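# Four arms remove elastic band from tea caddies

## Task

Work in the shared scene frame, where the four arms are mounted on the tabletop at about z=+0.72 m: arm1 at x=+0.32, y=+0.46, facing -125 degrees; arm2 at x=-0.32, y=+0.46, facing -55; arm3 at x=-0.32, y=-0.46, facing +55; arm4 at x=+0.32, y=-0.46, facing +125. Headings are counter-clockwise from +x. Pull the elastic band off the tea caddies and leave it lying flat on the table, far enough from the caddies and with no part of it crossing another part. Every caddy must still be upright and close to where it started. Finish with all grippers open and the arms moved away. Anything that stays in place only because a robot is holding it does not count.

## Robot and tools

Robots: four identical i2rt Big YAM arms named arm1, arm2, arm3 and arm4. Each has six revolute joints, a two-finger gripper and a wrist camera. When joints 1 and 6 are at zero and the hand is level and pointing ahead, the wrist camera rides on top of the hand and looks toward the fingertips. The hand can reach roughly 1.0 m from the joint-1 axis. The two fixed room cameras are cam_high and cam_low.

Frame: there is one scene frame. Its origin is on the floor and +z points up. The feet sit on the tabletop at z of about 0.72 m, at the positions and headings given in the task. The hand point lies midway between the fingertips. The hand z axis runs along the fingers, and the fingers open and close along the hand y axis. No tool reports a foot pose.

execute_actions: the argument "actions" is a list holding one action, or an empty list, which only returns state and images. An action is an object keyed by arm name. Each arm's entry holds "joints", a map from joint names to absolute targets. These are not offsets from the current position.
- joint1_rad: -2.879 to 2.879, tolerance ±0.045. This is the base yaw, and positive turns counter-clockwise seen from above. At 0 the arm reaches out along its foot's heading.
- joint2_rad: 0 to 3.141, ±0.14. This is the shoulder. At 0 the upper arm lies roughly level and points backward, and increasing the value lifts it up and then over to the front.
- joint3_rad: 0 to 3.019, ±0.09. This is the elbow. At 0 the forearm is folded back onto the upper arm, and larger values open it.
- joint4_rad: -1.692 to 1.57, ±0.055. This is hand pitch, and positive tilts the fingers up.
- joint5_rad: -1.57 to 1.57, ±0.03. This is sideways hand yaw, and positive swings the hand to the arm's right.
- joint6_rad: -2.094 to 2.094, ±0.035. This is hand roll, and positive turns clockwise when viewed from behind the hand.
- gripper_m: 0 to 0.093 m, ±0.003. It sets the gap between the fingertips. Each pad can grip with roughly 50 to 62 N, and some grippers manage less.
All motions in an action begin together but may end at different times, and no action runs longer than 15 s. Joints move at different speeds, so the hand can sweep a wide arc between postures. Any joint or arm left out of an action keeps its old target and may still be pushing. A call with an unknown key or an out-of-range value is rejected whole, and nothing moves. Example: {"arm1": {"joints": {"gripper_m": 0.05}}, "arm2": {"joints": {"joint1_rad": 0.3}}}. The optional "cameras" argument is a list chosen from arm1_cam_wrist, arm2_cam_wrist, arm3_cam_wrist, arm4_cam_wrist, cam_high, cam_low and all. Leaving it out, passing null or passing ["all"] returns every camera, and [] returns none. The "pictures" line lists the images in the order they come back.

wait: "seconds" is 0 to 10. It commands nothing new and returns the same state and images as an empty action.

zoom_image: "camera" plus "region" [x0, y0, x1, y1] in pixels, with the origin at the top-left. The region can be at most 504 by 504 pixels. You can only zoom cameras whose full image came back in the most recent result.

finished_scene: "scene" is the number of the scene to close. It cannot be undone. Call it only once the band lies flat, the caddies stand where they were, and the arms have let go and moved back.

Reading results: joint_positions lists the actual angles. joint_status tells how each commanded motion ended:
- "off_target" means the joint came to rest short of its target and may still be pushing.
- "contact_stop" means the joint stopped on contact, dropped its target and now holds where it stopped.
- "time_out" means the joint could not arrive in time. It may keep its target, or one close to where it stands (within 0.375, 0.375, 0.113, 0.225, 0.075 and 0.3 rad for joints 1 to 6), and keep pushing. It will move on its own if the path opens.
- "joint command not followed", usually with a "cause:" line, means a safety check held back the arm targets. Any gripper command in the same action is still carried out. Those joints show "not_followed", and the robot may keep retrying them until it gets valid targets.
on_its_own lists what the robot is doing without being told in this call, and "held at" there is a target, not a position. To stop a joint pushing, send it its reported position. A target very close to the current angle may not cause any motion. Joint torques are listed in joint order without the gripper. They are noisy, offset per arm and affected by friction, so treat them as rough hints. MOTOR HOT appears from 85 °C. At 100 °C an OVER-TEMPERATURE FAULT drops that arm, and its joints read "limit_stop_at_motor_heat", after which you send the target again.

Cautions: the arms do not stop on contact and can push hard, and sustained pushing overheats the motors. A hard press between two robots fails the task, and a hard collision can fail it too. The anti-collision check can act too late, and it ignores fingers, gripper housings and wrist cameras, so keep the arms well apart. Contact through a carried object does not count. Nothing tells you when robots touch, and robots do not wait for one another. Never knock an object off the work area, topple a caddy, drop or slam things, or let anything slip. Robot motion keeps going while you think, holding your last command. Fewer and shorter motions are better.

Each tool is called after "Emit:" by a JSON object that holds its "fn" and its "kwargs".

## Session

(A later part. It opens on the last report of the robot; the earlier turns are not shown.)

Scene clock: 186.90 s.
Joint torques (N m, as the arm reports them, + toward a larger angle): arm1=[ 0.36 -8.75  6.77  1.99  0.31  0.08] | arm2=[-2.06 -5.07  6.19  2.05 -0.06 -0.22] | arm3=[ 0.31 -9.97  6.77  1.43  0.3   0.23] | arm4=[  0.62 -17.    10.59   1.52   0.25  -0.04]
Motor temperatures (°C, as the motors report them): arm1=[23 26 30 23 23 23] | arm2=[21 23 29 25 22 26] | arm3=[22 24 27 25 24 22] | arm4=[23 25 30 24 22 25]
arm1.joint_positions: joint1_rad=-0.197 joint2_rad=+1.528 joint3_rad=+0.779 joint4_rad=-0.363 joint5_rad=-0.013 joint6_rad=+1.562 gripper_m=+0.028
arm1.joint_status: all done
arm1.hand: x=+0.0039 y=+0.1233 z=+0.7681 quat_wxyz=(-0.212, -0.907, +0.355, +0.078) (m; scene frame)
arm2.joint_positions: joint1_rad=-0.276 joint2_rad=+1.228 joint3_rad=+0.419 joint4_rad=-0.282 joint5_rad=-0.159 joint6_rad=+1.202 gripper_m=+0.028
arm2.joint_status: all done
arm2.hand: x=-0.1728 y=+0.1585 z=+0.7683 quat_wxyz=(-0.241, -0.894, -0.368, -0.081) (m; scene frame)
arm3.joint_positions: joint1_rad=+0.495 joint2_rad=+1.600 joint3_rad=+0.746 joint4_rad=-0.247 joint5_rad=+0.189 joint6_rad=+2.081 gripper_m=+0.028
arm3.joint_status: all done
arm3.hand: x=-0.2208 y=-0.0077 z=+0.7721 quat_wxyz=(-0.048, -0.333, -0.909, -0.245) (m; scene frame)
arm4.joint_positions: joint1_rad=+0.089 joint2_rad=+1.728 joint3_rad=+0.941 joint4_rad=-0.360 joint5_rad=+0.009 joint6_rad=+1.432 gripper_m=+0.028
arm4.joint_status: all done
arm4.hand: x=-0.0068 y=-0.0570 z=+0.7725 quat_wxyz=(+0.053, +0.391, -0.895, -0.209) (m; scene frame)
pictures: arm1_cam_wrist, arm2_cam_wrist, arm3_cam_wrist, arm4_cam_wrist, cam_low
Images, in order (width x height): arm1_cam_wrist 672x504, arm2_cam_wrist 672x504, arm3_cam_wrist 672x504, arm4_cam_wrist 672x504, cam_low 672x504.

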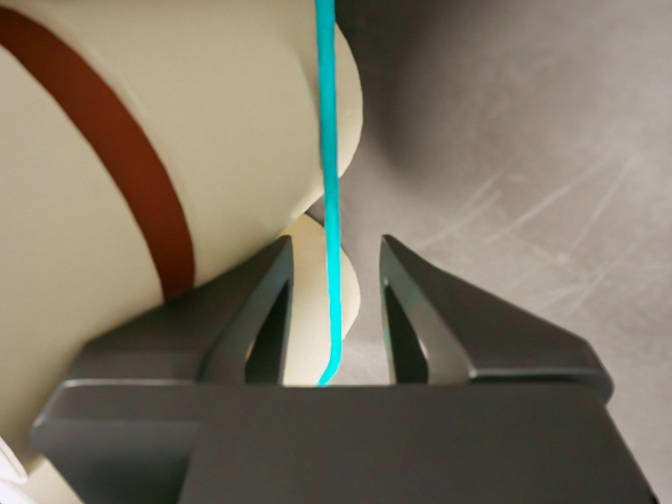

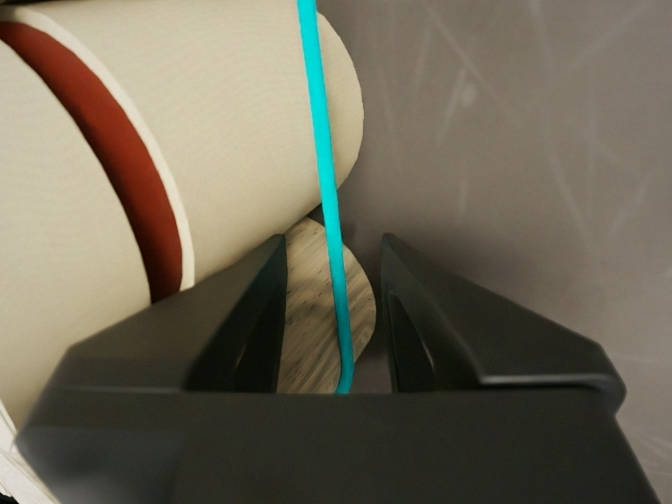

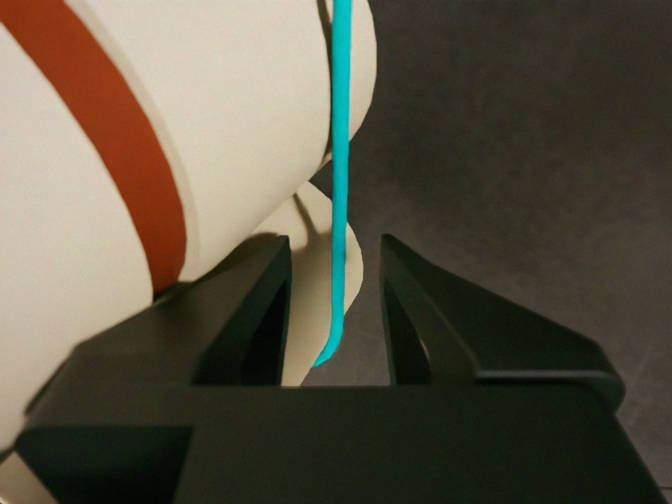

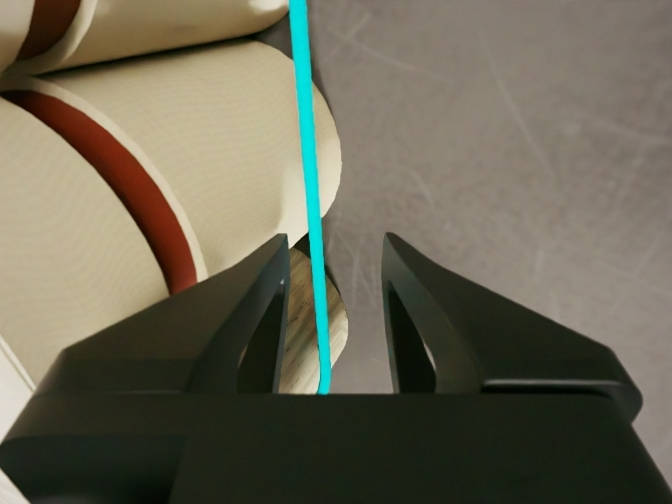

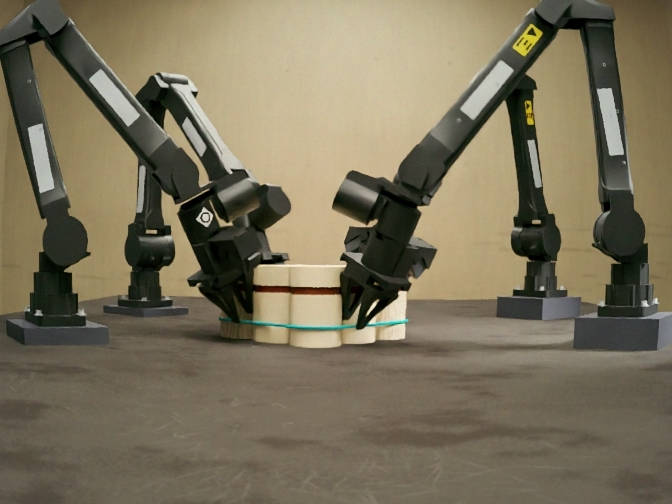

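Emit:
{"fn": "execute_actions", "kwargs": {"actions": [{"arm1":{"joints":{"joint2_rad":1.64,"joint4_rad":-0.195}},"arm2":{"joints":{"joint2_rad":1.39,"joint4_rad":-0.075}},"arm3":{"joints":{"joint1_rad":0.465,"joint2_rad":1.73,"joint4_rad":-0.07}},"arm4":{"joints":{"joint1_rad":0.12,"joint4_rad":-0.315}}}]}}

Scene clock: 198.67 s.
Joint torques (N m, as the arm reports them, + toward a larger angle): arm1=[ 0.25 -3.44  8.14  3.52  0.58  0.06] | arm2=[-1.86 -1.18  6.63  3.58  0.31 -0.18] | arm3=[-2.3  -6.04  8.54  2.62  0.05  0.18] | arm4=[  1.41 -16.81  10.62   2.06   0.2   -0.03]
Motor temperatures (°C, as the motors report them): arm1=[23 26 30 23 23 23] | arm2=[21 23 29 25 22 26] | arm3=[22 24 27 25 24 22] | arm4=[23 25 31 24 22 25]
arm1.joint_positions: joint1_rad=-0.196 joint2_rad=+1.558 joint3_rad=+0.756 joint4_rad=-0.271 joint5_rad=-0.019 joint6_rad=+1.563 gripper_m=+0.028
arm1.joint_status: joint4_rad time_out (moved +0.092 of +0.168); the others done
arm1.on_its_own: joint4_rad reads -0.271 and still pushes toward -0.195 since a time_out
arm1.hand: x=+0.0009 y=+0.1176 z=+0.7569 quat_wxyz=(-0.231, -0.903, +0.352, +0.083) (m; scene frame)
arm2.joint_positions: joint1_rad=-0.277 joint2_rad=+1.348 joint3_rad=+0.401 joint4_rad=-0.155 joint5_rad=-0.171 joint6_rad=+1.197 gripper_m=+0.028
arm2.joint_status: joint4_rad time_out (moved +0.127 of +0.207); the others done
arm2.on_its_own: joint4_rad reads -0.155 and still pushes toward -0.075 since a time_out
arm2.hand: x=-0.1699 y=+0.1564 z=+0.7383 quat_wxyz=(-0.235, -0.894, -0.371, -0.086) (m; scene frame)
arm3.joint_positions: joint1_rad=+0.499 joint2_rad=+1.666 joint3_rad=+0.717 joint4_rad=-0.126 joint5_rad=+0.195 joint6_rad=+2.086 gripper_m=+0.028
arm3.joint_status: joint4_rad time_out (moved +0.120 of +0.177); the others done
arm3.on_its_own: joint4_rad reads -0.126 and still pushes toward -0.070 since a time_out
arm3.hand: x=-0.2213 y=-0.0058 z=+0.7468 quat_wxyz=(-0.047, -0.334, -0.905, -0.258) (m; scene frame)
arm4.joint_positions: joint1_rad=+0.114 joint2_rad=+1.728 joint3_rad=+0.941 joint4_rad=-0.337 joint5_rad=+0.010 joint6_rad=+1.432 gripper_m=+0.028
arm4.joint_status: all done
arm4.hand: x=-0.0201 y=-0.0613 z=+0.7749 quat_wxyz=(+0.058, +0.401, -0.888, -0.219) (m; scene frame)
pictures: arm1_cam_wrist, arm2_cam_wrist, arm3_cam_wrist, arm4_cam_wrist, cam_high, cam_low
Images, in order (width x height): arm1_cam_wrist 672x504, arm2_cam_wrist 672x504, arm3_cam_wrist 672x504, arm4_cam_wrist 672x504, cam_high 672x504, cam_low 672x504.

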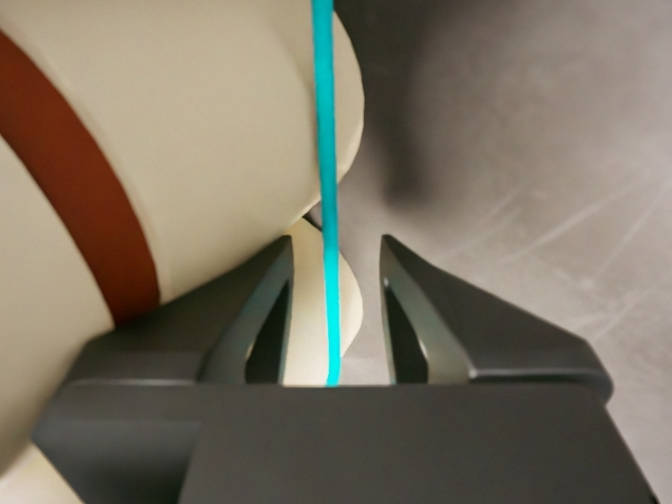

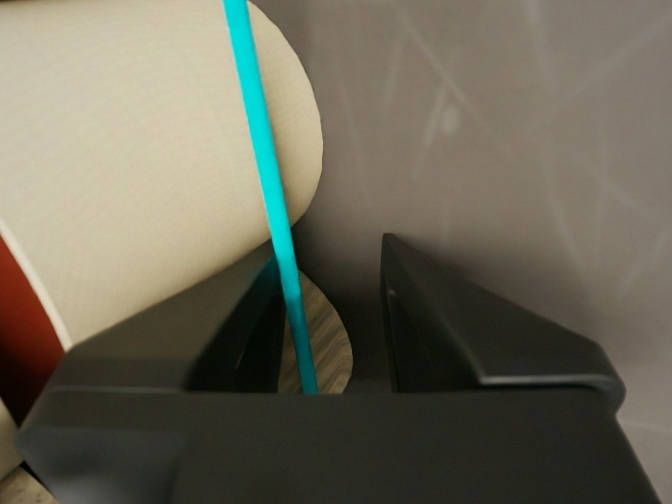

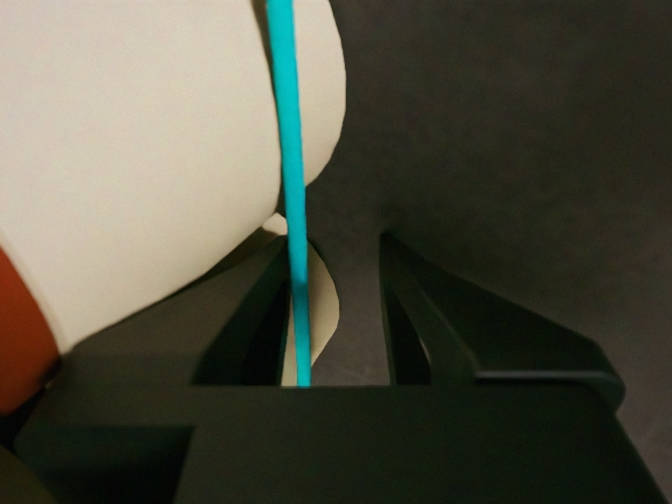

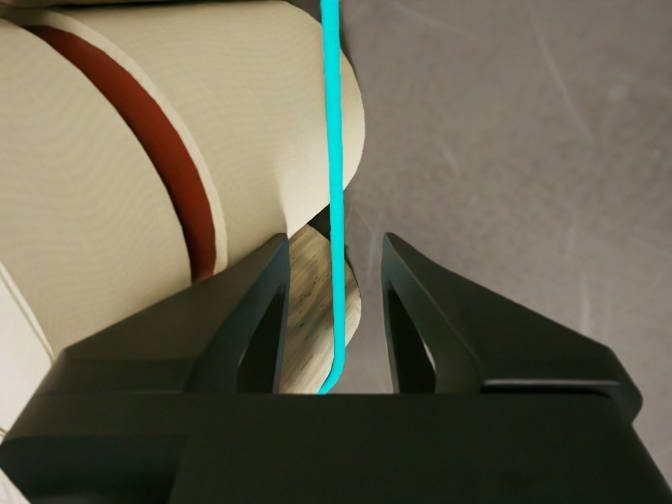

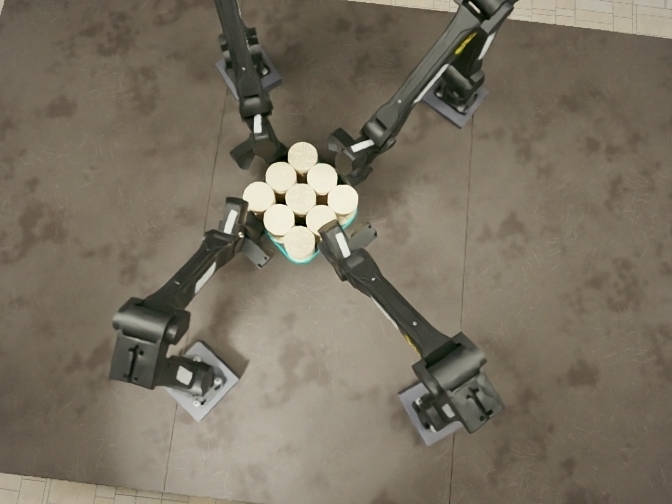

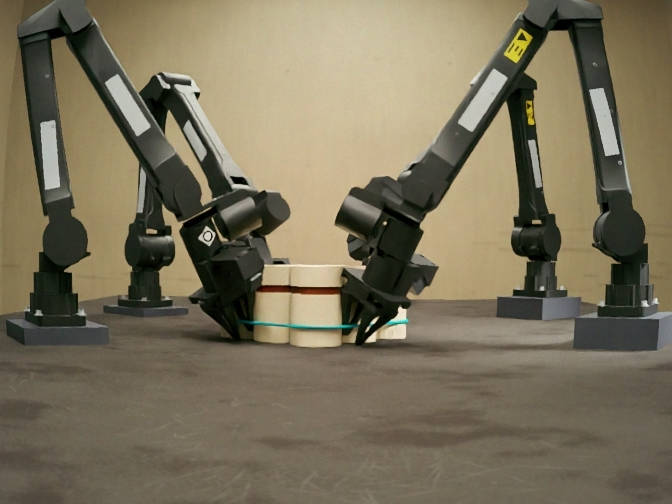

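Emit:
{"fn": "execute_actions", "kwargs": {"actions": [{"arm1":{"joints":{"gripper_m":0.016,"joint4_rad":-0.195}},"arm2":{"joints":{"gripper_m":0.014,"joint4_rad":-0.075}},"arm3":{"joints":{"gripper_m":0.014,"joint4_rad":-0.07}},"arm4":{"joints":{"joint2_rad":1.83,"joint4_rad":-0.17,"gripper_m":0.018}}}], "cameras": ["arm1_cam_wrist","arm2_cam_wrist","arm3_cam_wrist","arm4_cam_wrist","cam_low"]}}

Scene clock: 209.30 s.
Joint torques (N m, as the arm reports them, + toward a larger angle): arm1=[ 0.26 -3.72  8.13  2.79  0.62  0.07] | arm2=[-1.55 -3.47  6.48  2.57  0.13 -0.17] | arm3=[-2.25 -6.81  8.45  2.04  0.3   0.15] | arm4=[  0.75 -16.54  10.52   3.59   0.47  -0.04]
Motor temperatures (°C, as the motors report them): arm1=[23 26 31 23 23 23] | arm2=[21 23 29 25 22 25] | arm3=[22 24 28 25 24 22] | arm4=[23 25 31 24 22 25]
arm1.joint_positions: joint1_rad=-0.196 joint2_rad=+1.562 joint3_rad=+0.756 joint4_rad=-0.248 joint5_rad=-0.020 joint6_rad=+1.562 gripper_m=+0.016
arm1.joint_status: all done
arm1.hand: x=-0.0022 y=+0.1141 z=+0.7581 quat_wxyz=(-0.241, -0.901, +0.351, +0.086) (m; scene frame)
arm2.joint_positions: joint1_rad=-0.283 joint2_rad=+1.369 joint3_rad=+0.401 joint4_rad=-0.123 joint5_rad=-0.165 joint6_rad=+1.197 gripper_m=+0.014
arm2.joint_status: all done
arm2.hand: x=-0.1712 y=+0.1512 z=+0.7353 quat_wxyz=(-0.241, -0.894, -0.368, -0.083) (m; scene frame)
arm3.joint_positions: joint1_rad=+0.499 joint2_rad=+1.676 joint3_rad=+0.717 joint4_rad=-0.108 joint5_rad=+0.189 joint6_rad=+2.089 gripper_m=+0.014
arm3.joint_status: all done
arm3.hand: x=-0.2222 y=-0.0033 z=+0.7441 quat_wxyz=(-0.043, -0.334, -0.905, -0.261) (m; scene frame)
arm4.joint_positions: joint1_rad=+0.123 joint2_rad=+1.826 joint3_rad=+0.934 joint4_rad=-0.226 joint5_rad=+0.005 joint6_rad=+1.432 gripper_m=+0.018
arm4.joint_status: joint4_rad time_out (moved +0.111 of +0.167); the others done
arm4.on_its_own: joint4_rad reads -0.226 and still pushes toward -0.170 since a time_out
arm4.hand: x=-0.0289 y=-0.0598 z=+0.7346 quat_wxyz=(+0.062, +0.405, -0.885, -0.221) (m; scene frame)
pictures: arm1_cam_wrist, arm2_cam_wrist, arm3_cam_wrist, arm4_cam_wrist, cam_low
Images, in order (width x height): arm1_cam_wrist 672x504, arm2_cam_wrist 672x504, arm3_cam_wrist 672x504, arm4_cam_wrist 672x504, cam_low 672x504.

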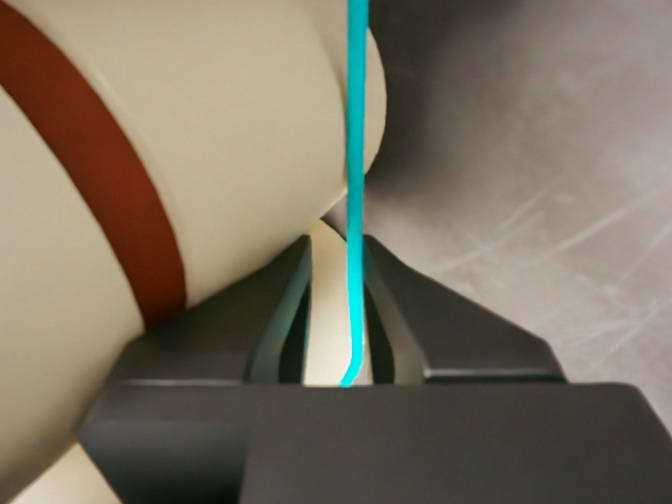

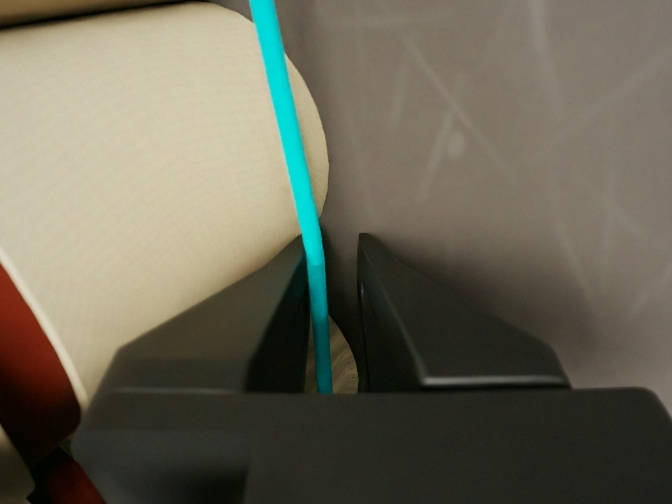

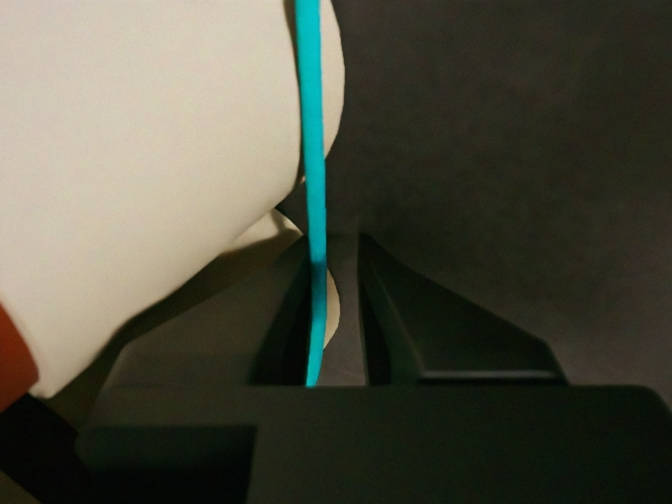

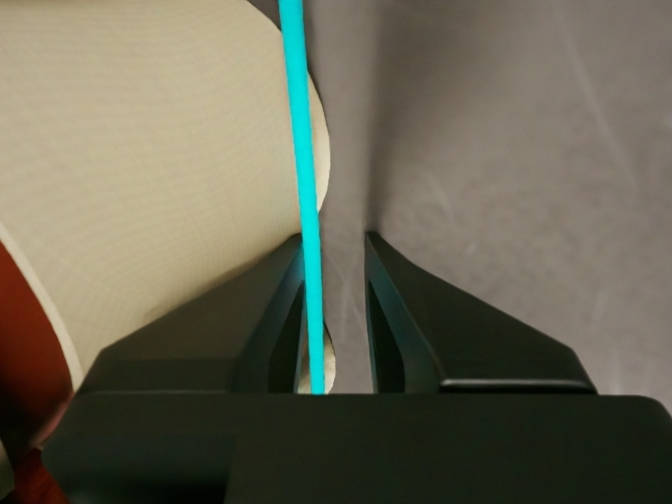

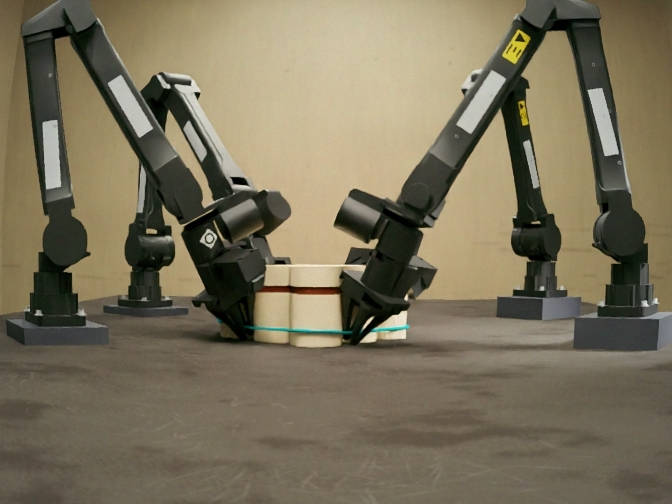

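Emit:
{"fn": "execute_actions", "kwargs": {"actions": [{"arm1":{"joints":{"gripper_m":0.022,"joint2_rad":1.60,"joint3_rad":0.72,"joint4_rad":-0.19}},"arm2":{"joints":{"gripper_m":0.0}},"arm3":{"joints":{"joint1_rad":0.485,"joint2_rad":1.70,"joint3_rad":0.685,"joint4_rad":-0.01,"gripper_m":0.018}},"arm4":{"joints":{"gripper_m":0.0}}}], "cameras": ["arm1_cam_wrist","arm2_cam_wrist","arm3_cam_wrist","arm4_cam_wrist","cam_low"]}}

Scene clock: 216.70 s.
Joint torques (N m, as the arm reports them, + toward a larger angle): arm1=[ 0.17 -5.96  5.07  1.76  0.65  0.07] | arm2=[-1.51 -4.73  6.46  2.39 -0.04 -0.17] | arm3=[-0.79 -8.54  5.37  1.65  0.14  0.15] | arm4=[  0.85 -16.9   10.51   2.95   0.14  -0.03]
Motor temperatures (°C, as the motors report them): arm1=[23 25 31 23 23 23] | arm2=[21 23 29 25 22 25] | arm3=[22 24 28 25 24 22] | arm4=[23 25 31 24 22 25]
arm1.joint_positions: joint1_rad=-0.195 joint2_rad=+1.557 joint3_rad=+0.734 joint4_rad=-0.207 joint5_rad=-0.021 joint6_rad=+1.562 gripper_m=+0.022
arm1.joint_status: all done
arm1.hand: x=-0.0004 y=+0.1155 z=+0.7563 quat_wxyz=(-0.251, -0.898, +0.349, +0.089) (m; scene frame)
arm2.joint_positions: joint1_rad=-0.285 joint2_rad=+1.379 joint3_rad=+0.401 joint4_rad=-0.117 joint5_rad=-0.160 joint6_rad=+1.197 gripper_m=+0.002
arm2.joint_status: all done
arm2.hand: x=-0.1725 y=+0.1507 z=+0.7328 quat_wxyz=(-0.239, -0.895, -0.367, -0.080) (m; scene frame)
arm3.joint_positions: joint1_rad=+0.502 joint2_rad=+1.673 joint3_rad=+0.688 joint4_rad=-0.035 joint5_rad=+0.193 joint6_rad=+2.089 gripper_m=+0.018
arm3.joint_status: all done
arm3.hand: x=-0.2224 y=-0.0028 z=+0.7446 quat_wxyz=(-0.040, -0.334, -0.898, -0.283) (m; scene frame)
arm4.joint_positions: joint1_rad=+0.122 joint2_rad=+1.830 joint3_rad=+0.934 joint4_rad=-0.210 joint5_rad=+0.011 joint6_rad=+1.431 gripper_m=+0.002
arm4.joint_status: all done
arm4.hand: x=-0.0295 y=-0.0566 z=+0.7345 quat_wxyz=(+0.061, +0.404, -0.884, -0.227) (m; scene frame)
pictures: arm1_cam_wrist, arm2_cam_wrist, arm3_cam_wrist, arm4_cam_wrist, cam_low
Images, in order (width x height): arm1_cam_wrist 672x504, arm2_cam_wrist 672x504, arm3_cam_wrist 672x504, arm4_cam_wrist 672x504, cam_low 672x504.

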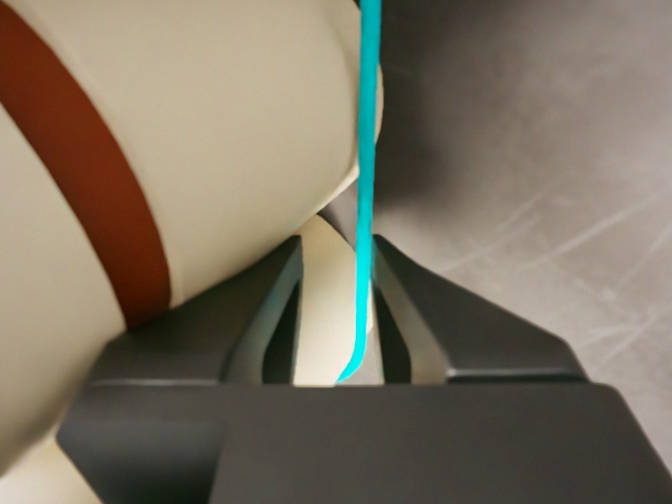

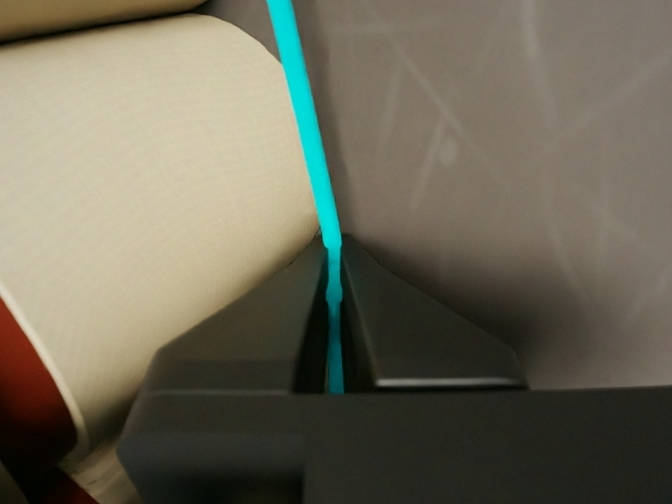

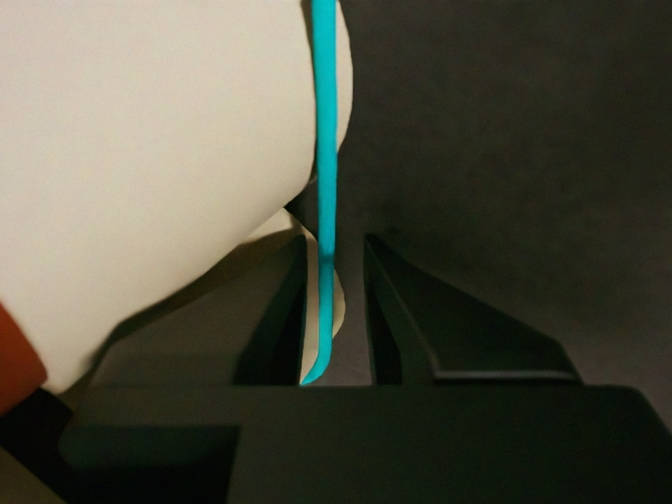

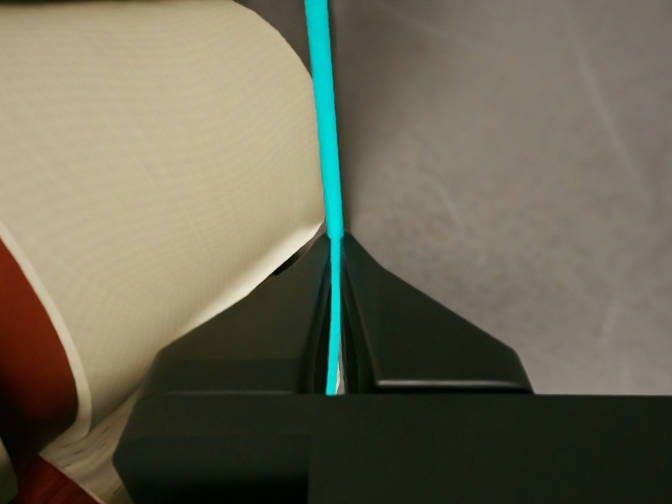

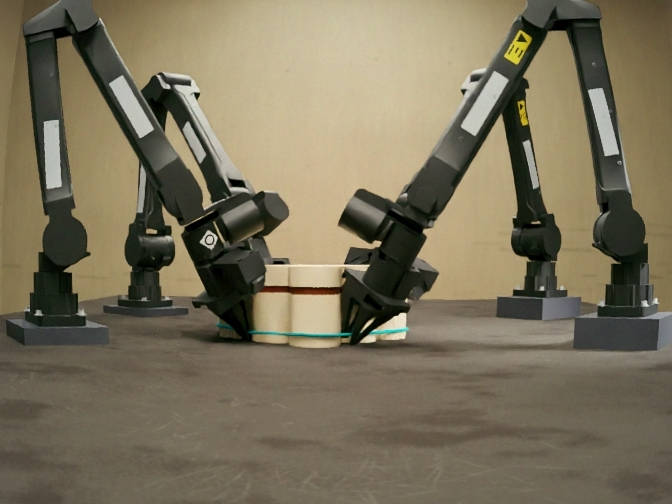

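Emit:
{"fn": "execute_actions", "kwargs": {"actions": [{"arm1":{"joints":{"joint2_rad":1.56,"joint3_rad":0.735,"joint4_rad":-0.25}},"arm2":{"joints":{"joint2_rad":1.19,"joint4_rad":-0.315}},"arm3":{"joints":{"joint1_rad":0.50,"joint2_rad":1.675,"joint3_rad":0.69,"gripper_m":0.022}},"arm4":{"joints":{"joint2_rad":1.72,"joint4_rad":-0.35}}}], "cameras": ["arm1_cam_wrist","arm2_cam_wrist","arm3_cam_wrist","arm4_cam_wrist","cam_low"]}}

Scene clock: 227.30 s.
Joint torques (N m, as the arm reports them, + toward a larger angle): arm1=[ 0.18 -8.23  6.13  0.61  0.29  0.08] | arm2=[-1.25 -4.18  7.64  0.34 -0.01 -0.18] | arm3=[  0.66 -10.15   5.87   1.49   0.04   0.15] | arm4=[  1.03 -16.89  10.65   0.67   0.15  -0.02]
Motor temperatures (°C, as the motors report them): arm1=[23 26 30 23 23 23] | arm2=[21 23 29 25 22 25] | arm3=[22 24 27 25 24 22] | arm4=[23 25 31 24 22 25]
arm1.joint_positions: joint1_rad=-0.195 joint2_rad=+1.552 joint3_rad=+0.734 joint4_rad=-0.230 joint5_rad=-0.013 joint6_rad=+1.562 gripper_m=+0.022
arm1.joint_status: all done
arm1.hand: x=+0.0015 y=+0.1195 z=+0.7557 quat_wxyz=(-0.241, -0.900, +0.351, +0.090) (m; scene frame)
arm2.joint_positions: joint1_rad=-0.285 joint2_rad=+1.190 joint3_rad=+0.400 joint4_rad=-0.293 joint5_rad=-0.161 joint6_rad=+1.197 gripper_m=+0.002
arm2.joint_status: all done
arm2.hand: x=-0.1778 y=+0.1642 z=+0.7716 quat_wxyz=(-0.245, -0.894, -0.367, -0.080) (m; scene frame)
arm3.joint_positions: joint1_rad=+0.502 joint2_rad=+1.670 joint3_rad=+0.688 joint4_rad=-0.030 joint5_rad=+0.195 joint6_rad=+2.089 gripper_m=+0.022
arm3.joint_status: all done
arm3.hand: x=-0.2218 y=-0.0015 z=+0.7465 quat_wxyz=(-0.040, -0.334, -0.897, -0.287) (m; scene frame)
arm4.joint_positions: joint1_rad=+0.122 joint2_rad=+1.726 joint3_rad=+0.941 joint4_rad=-0.340 joint5_rad=+0.011 joint6_rad=+1.431 gripper_m=+0.002
arm4.joint_status: all done
arm4.hand: x=-0.0228 y=-0.0644 z=+0.7755 quat_wxyz=(+0.058, +0.405, -0.886, -0.218) (m; scene frame)
pictures: arm1_cam_wrist, arm2_cam_wrist, arm3_cam_wrist, arm4_cam_wrist, cam_low
Images, in order (width x height): arm1_cam_wrist 672x504, arm2_cam_wrist 672x504, arm3_cam_wrist 672x504, arm4_cam_wrist 672x504, cam_low 672x504.

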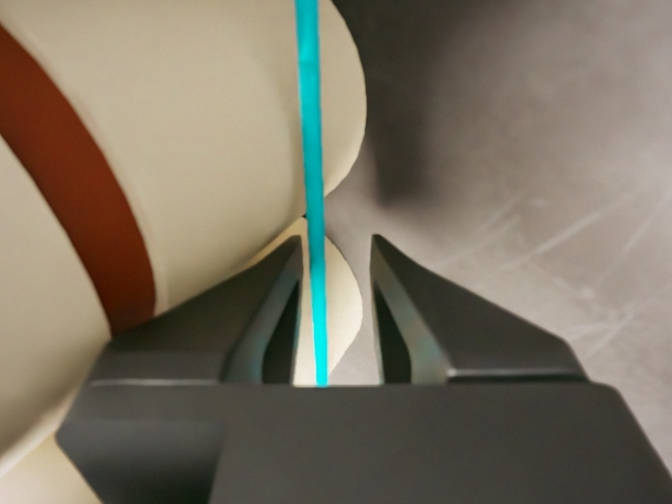

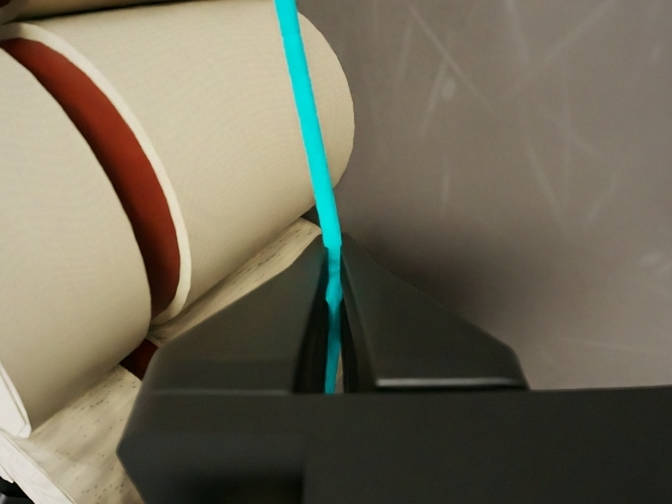

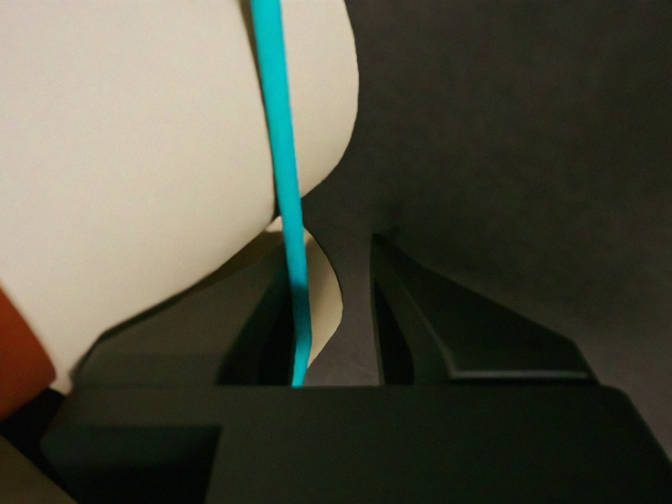

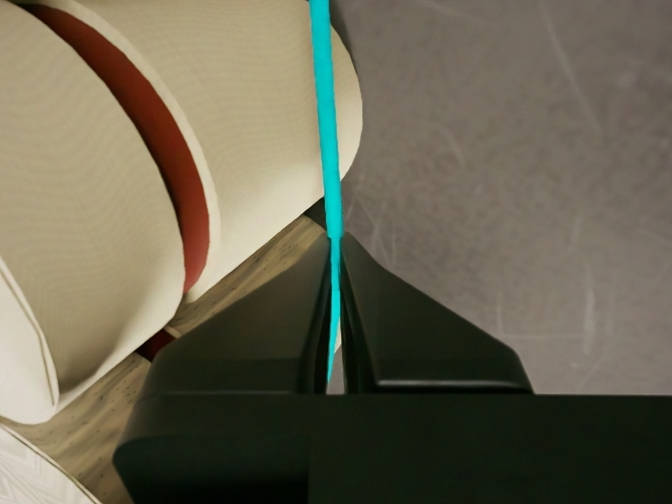

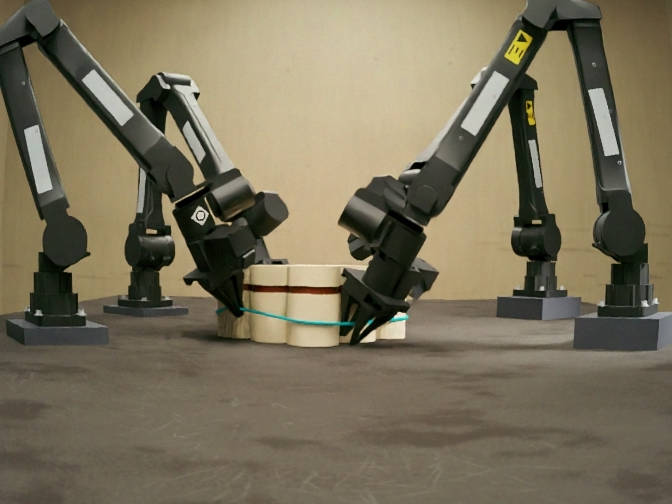

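Emit:
{"fn": "execute_actions", "kwargs": {"actions": [{"arm1":{"joints":{"joint4_rad":-0.19}},"arm2":{"joints":{"joint2_rad":1.08,"joint4_rad":-0.41}},"arm4":{"joints":{"joint2_rad":1.655,"joint4_rad":-0.42}}}], "cameras": []}}

Emit:
{"fn": "execute_actions", "kwargs": {"actions": [{"arm1":{"joints":{"joint4_rad":-0.16,"gripper_m":0}},"arm3":{"joints":{"joint4_rad":0.04,"gripper_m":0}}}]}}

Scene clock: 234.57 s.
Joint torques (N m, as the arm reports them, + toward a larger angle): arm1=[ 0.24 -8.17  6.15  1.94  0.29  0.07] | arm2=[-1.36 -3.54  8.27  0.17 -0.01 -0.17] | arm3=[  0.64 -10.15   5.84   1.36   0.05   0.15] | arm4=[  0.87 -17.49  10.81   0.4    0.15  -0.03]
Motor temperatures (°C, as the motors report them): arm1=[23 26 30 23 23 23] | arm2=[21 23 30 25 22 25] | arm3=[22 24 27 25 24 22] | arm4=[23 25 31 24 22 25]
arm1.joint_positions: joint1_rad=-0.195 joint2_rad=+1.552 joint3_rad=+0.734 joint4_rad=-0.213 joint5_rad=-0.013 joint6_rad=+1.562 gripper_m=+0.022
arm1.joint_status: all done
arm1.hand: x=-0.0011 y=+0.1168 z=+0.7579 quat_wxyz=(-0.249, -0.898, +0.350, +0.093) (m; scene frame)
arm2.joint_positions: joint1_rad=-0.285 joint2_rad=+1.085 joint3_rad=+0.400 joint4_rad=-0.385 joint5_rad=-0.161 joint6_rad=+1.197 gripper_m=+0.002
arm2.joint_status: all done
arm2.hand: x=-0.1813 y=+0.1729 z=+0.7927 quat_wxyz=(-0.252, -0.892, -0.366, -0.080) (m; scene frame)
arm3.joint_positions: joint1_rad=+0.502 joint2_rad=+1.670 joint3_rad=+0.688 joint4_rad=-0.026 joint5_rad=+0.195 joint6_rad=+2.089 gripper_m=+0.022
arm3.joint_status: not commanded
arm3.hand: x=-0.2218 y=-0.0007 z=+0.7470 quat_wxyz=(-0.040, -0.334, -0.896, -0.289) (m; scene frame)
arm4.joint_positions: joint1_rad=+0.122 joint2_rad=+1.677 joint3_rad=+0.941 joint4_rad=-0.405 joint5_rad=+0.011 joint6_rad=+1.431 gripper_m=+0.002
arm4.joint_status: all done
arm4.hand: x=-0.0172 y=-0.0708 z=+0.7932 quat_wxyz=(+0.056, +0.405, -0.888, -0.211) (m; scene frame)
pictures: none
No camera images: the call's "cameras" was empty. Leave "cameras" out to get every camera's image.

Scene clock: 235.13 s.
Joint torques (N m, as the arm reports them, + toward a larger angle): arm1=[ 0.29 -8.33  6.17  2.11  0.21  0.08] | arm2=[-1.38 -3.78  8.12  0.22 -0.04 -0.17] | arm3=[  0.61 -10.13   5.88   1.68   0.05   0.15] | arm4=[  0.73 -17.66  11.08   0.41   0.36  -0.03]
Motor temperatures (°C, as the motors report them): arm1=[23 26 30 23 23 23] | arm2=[21 23 30 25 22 25] | arm3=[22 24 27 25 24 22] | arm4=[23 25 31 24 22 25]
arm1.joint_positions: joint1_rad=-0.196 joint2_rad=+1.552 joint3_rad=+0.734 joint4_rad=-0.188 joint5_rad=-0.011 joint6_rad=+1.562 gripper_m=+0.002
arm1.joint_status: all done
arm1.hand: x=-0.0051 y=+0.1135 z=+0.7610 quat_wxyz=(-0.260, -0.895, +0.350, +0.098) (m; scene frame)
arm2.joint_positions: joint1_rad=-0.285 joint2_rad=+1.085 joint3_rad=+0.400 joint4_rad=-0.387 joint5_rad=-0.161 joint6_rad=+1.197 gripper_m=+0.002
arm2.joint_status: not commanded
arm2.hand: x=-0.1814 y=+0.1732 z=+0.7924 quat_wxyz=(-0.251, -0.892, -0.367, -0.080) (m; scene frame)
arm3.joint_positions: joint1_rad=+0.502 joint2_rad=+1.670 joint3_rad=+0.688 joint4_rad=+0.016 joint5_rad=+0.195 joint6_rad=+2.089 gripper_m=+0.001
arm3.joint_status: all done
arm3.hand: x=-0.2206 y=+0.0078 z=+0.7526 quat_wxyz=(-0.035, -0.334, -0.890, -0.309) (m; scene frame)
arm4.joint_positions: joint1_rad=+0.122 joint2_rad=+1.677 joint3_rad=+0.941 joint4_rad=-0.405 joint5_rad=+0.007 joint6_rad=+1.431 gripper_m=+0.002
arm4.joint_status: not commanded
arm4.hand: x=-0.0177 y=-0.0714 z=+0.7931 quat_wxyz=(+0.058, +0.406, -0.888, -0.210) (m; scene frame)
pictures: arm1_cam_wrist, arm2_cam_wrist, arm3_cam_wrist, arm4_cam_wrist, cam_high, cam_low
Images, in order (width x height): arm1_cam_wrist 672x504, arm2_cam_wrist 672x504, arm3_cam_wrist 672x504, arm4_cam_wrist 672x504, cam_high 672x504, cam_low 672x504.

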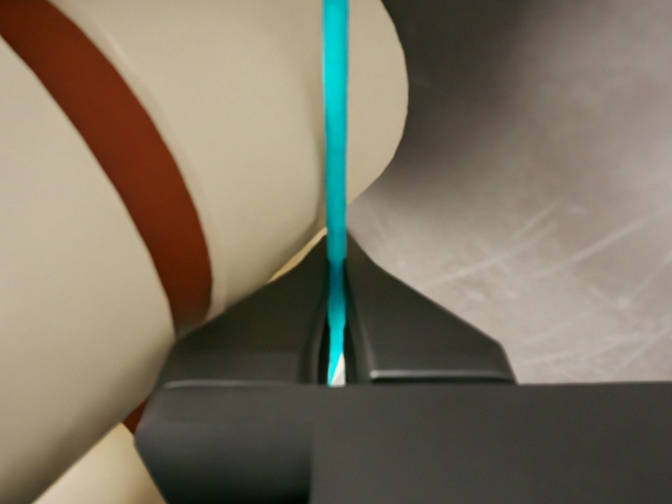

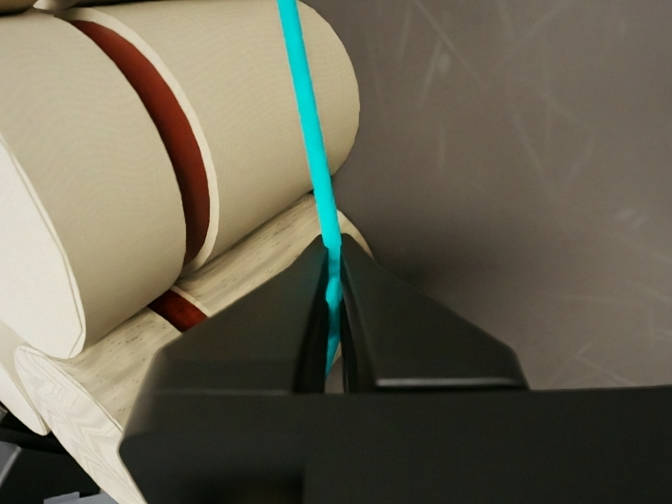

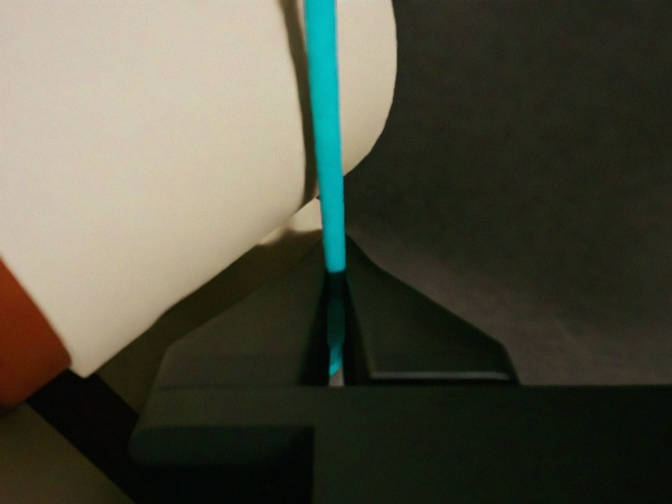

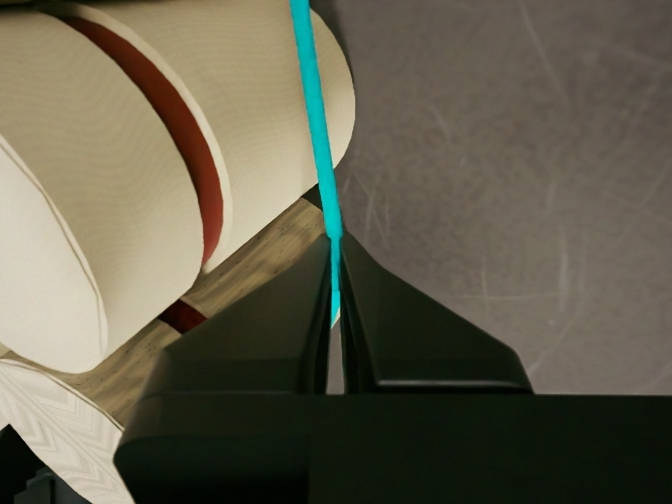

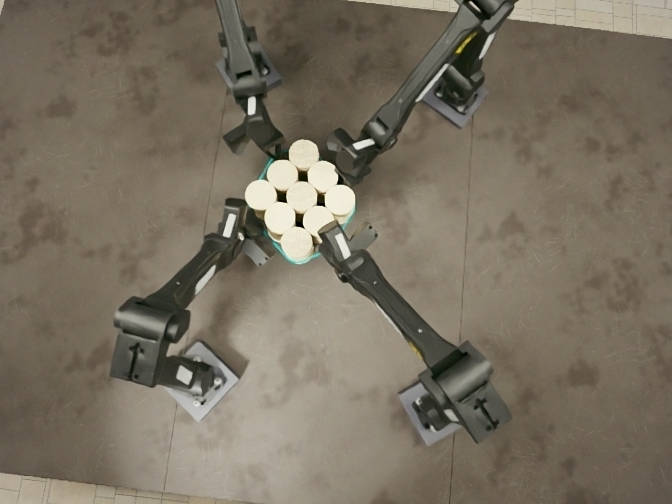

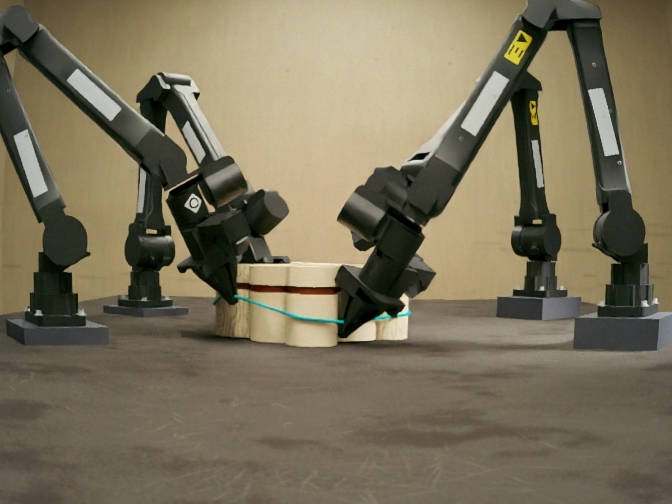

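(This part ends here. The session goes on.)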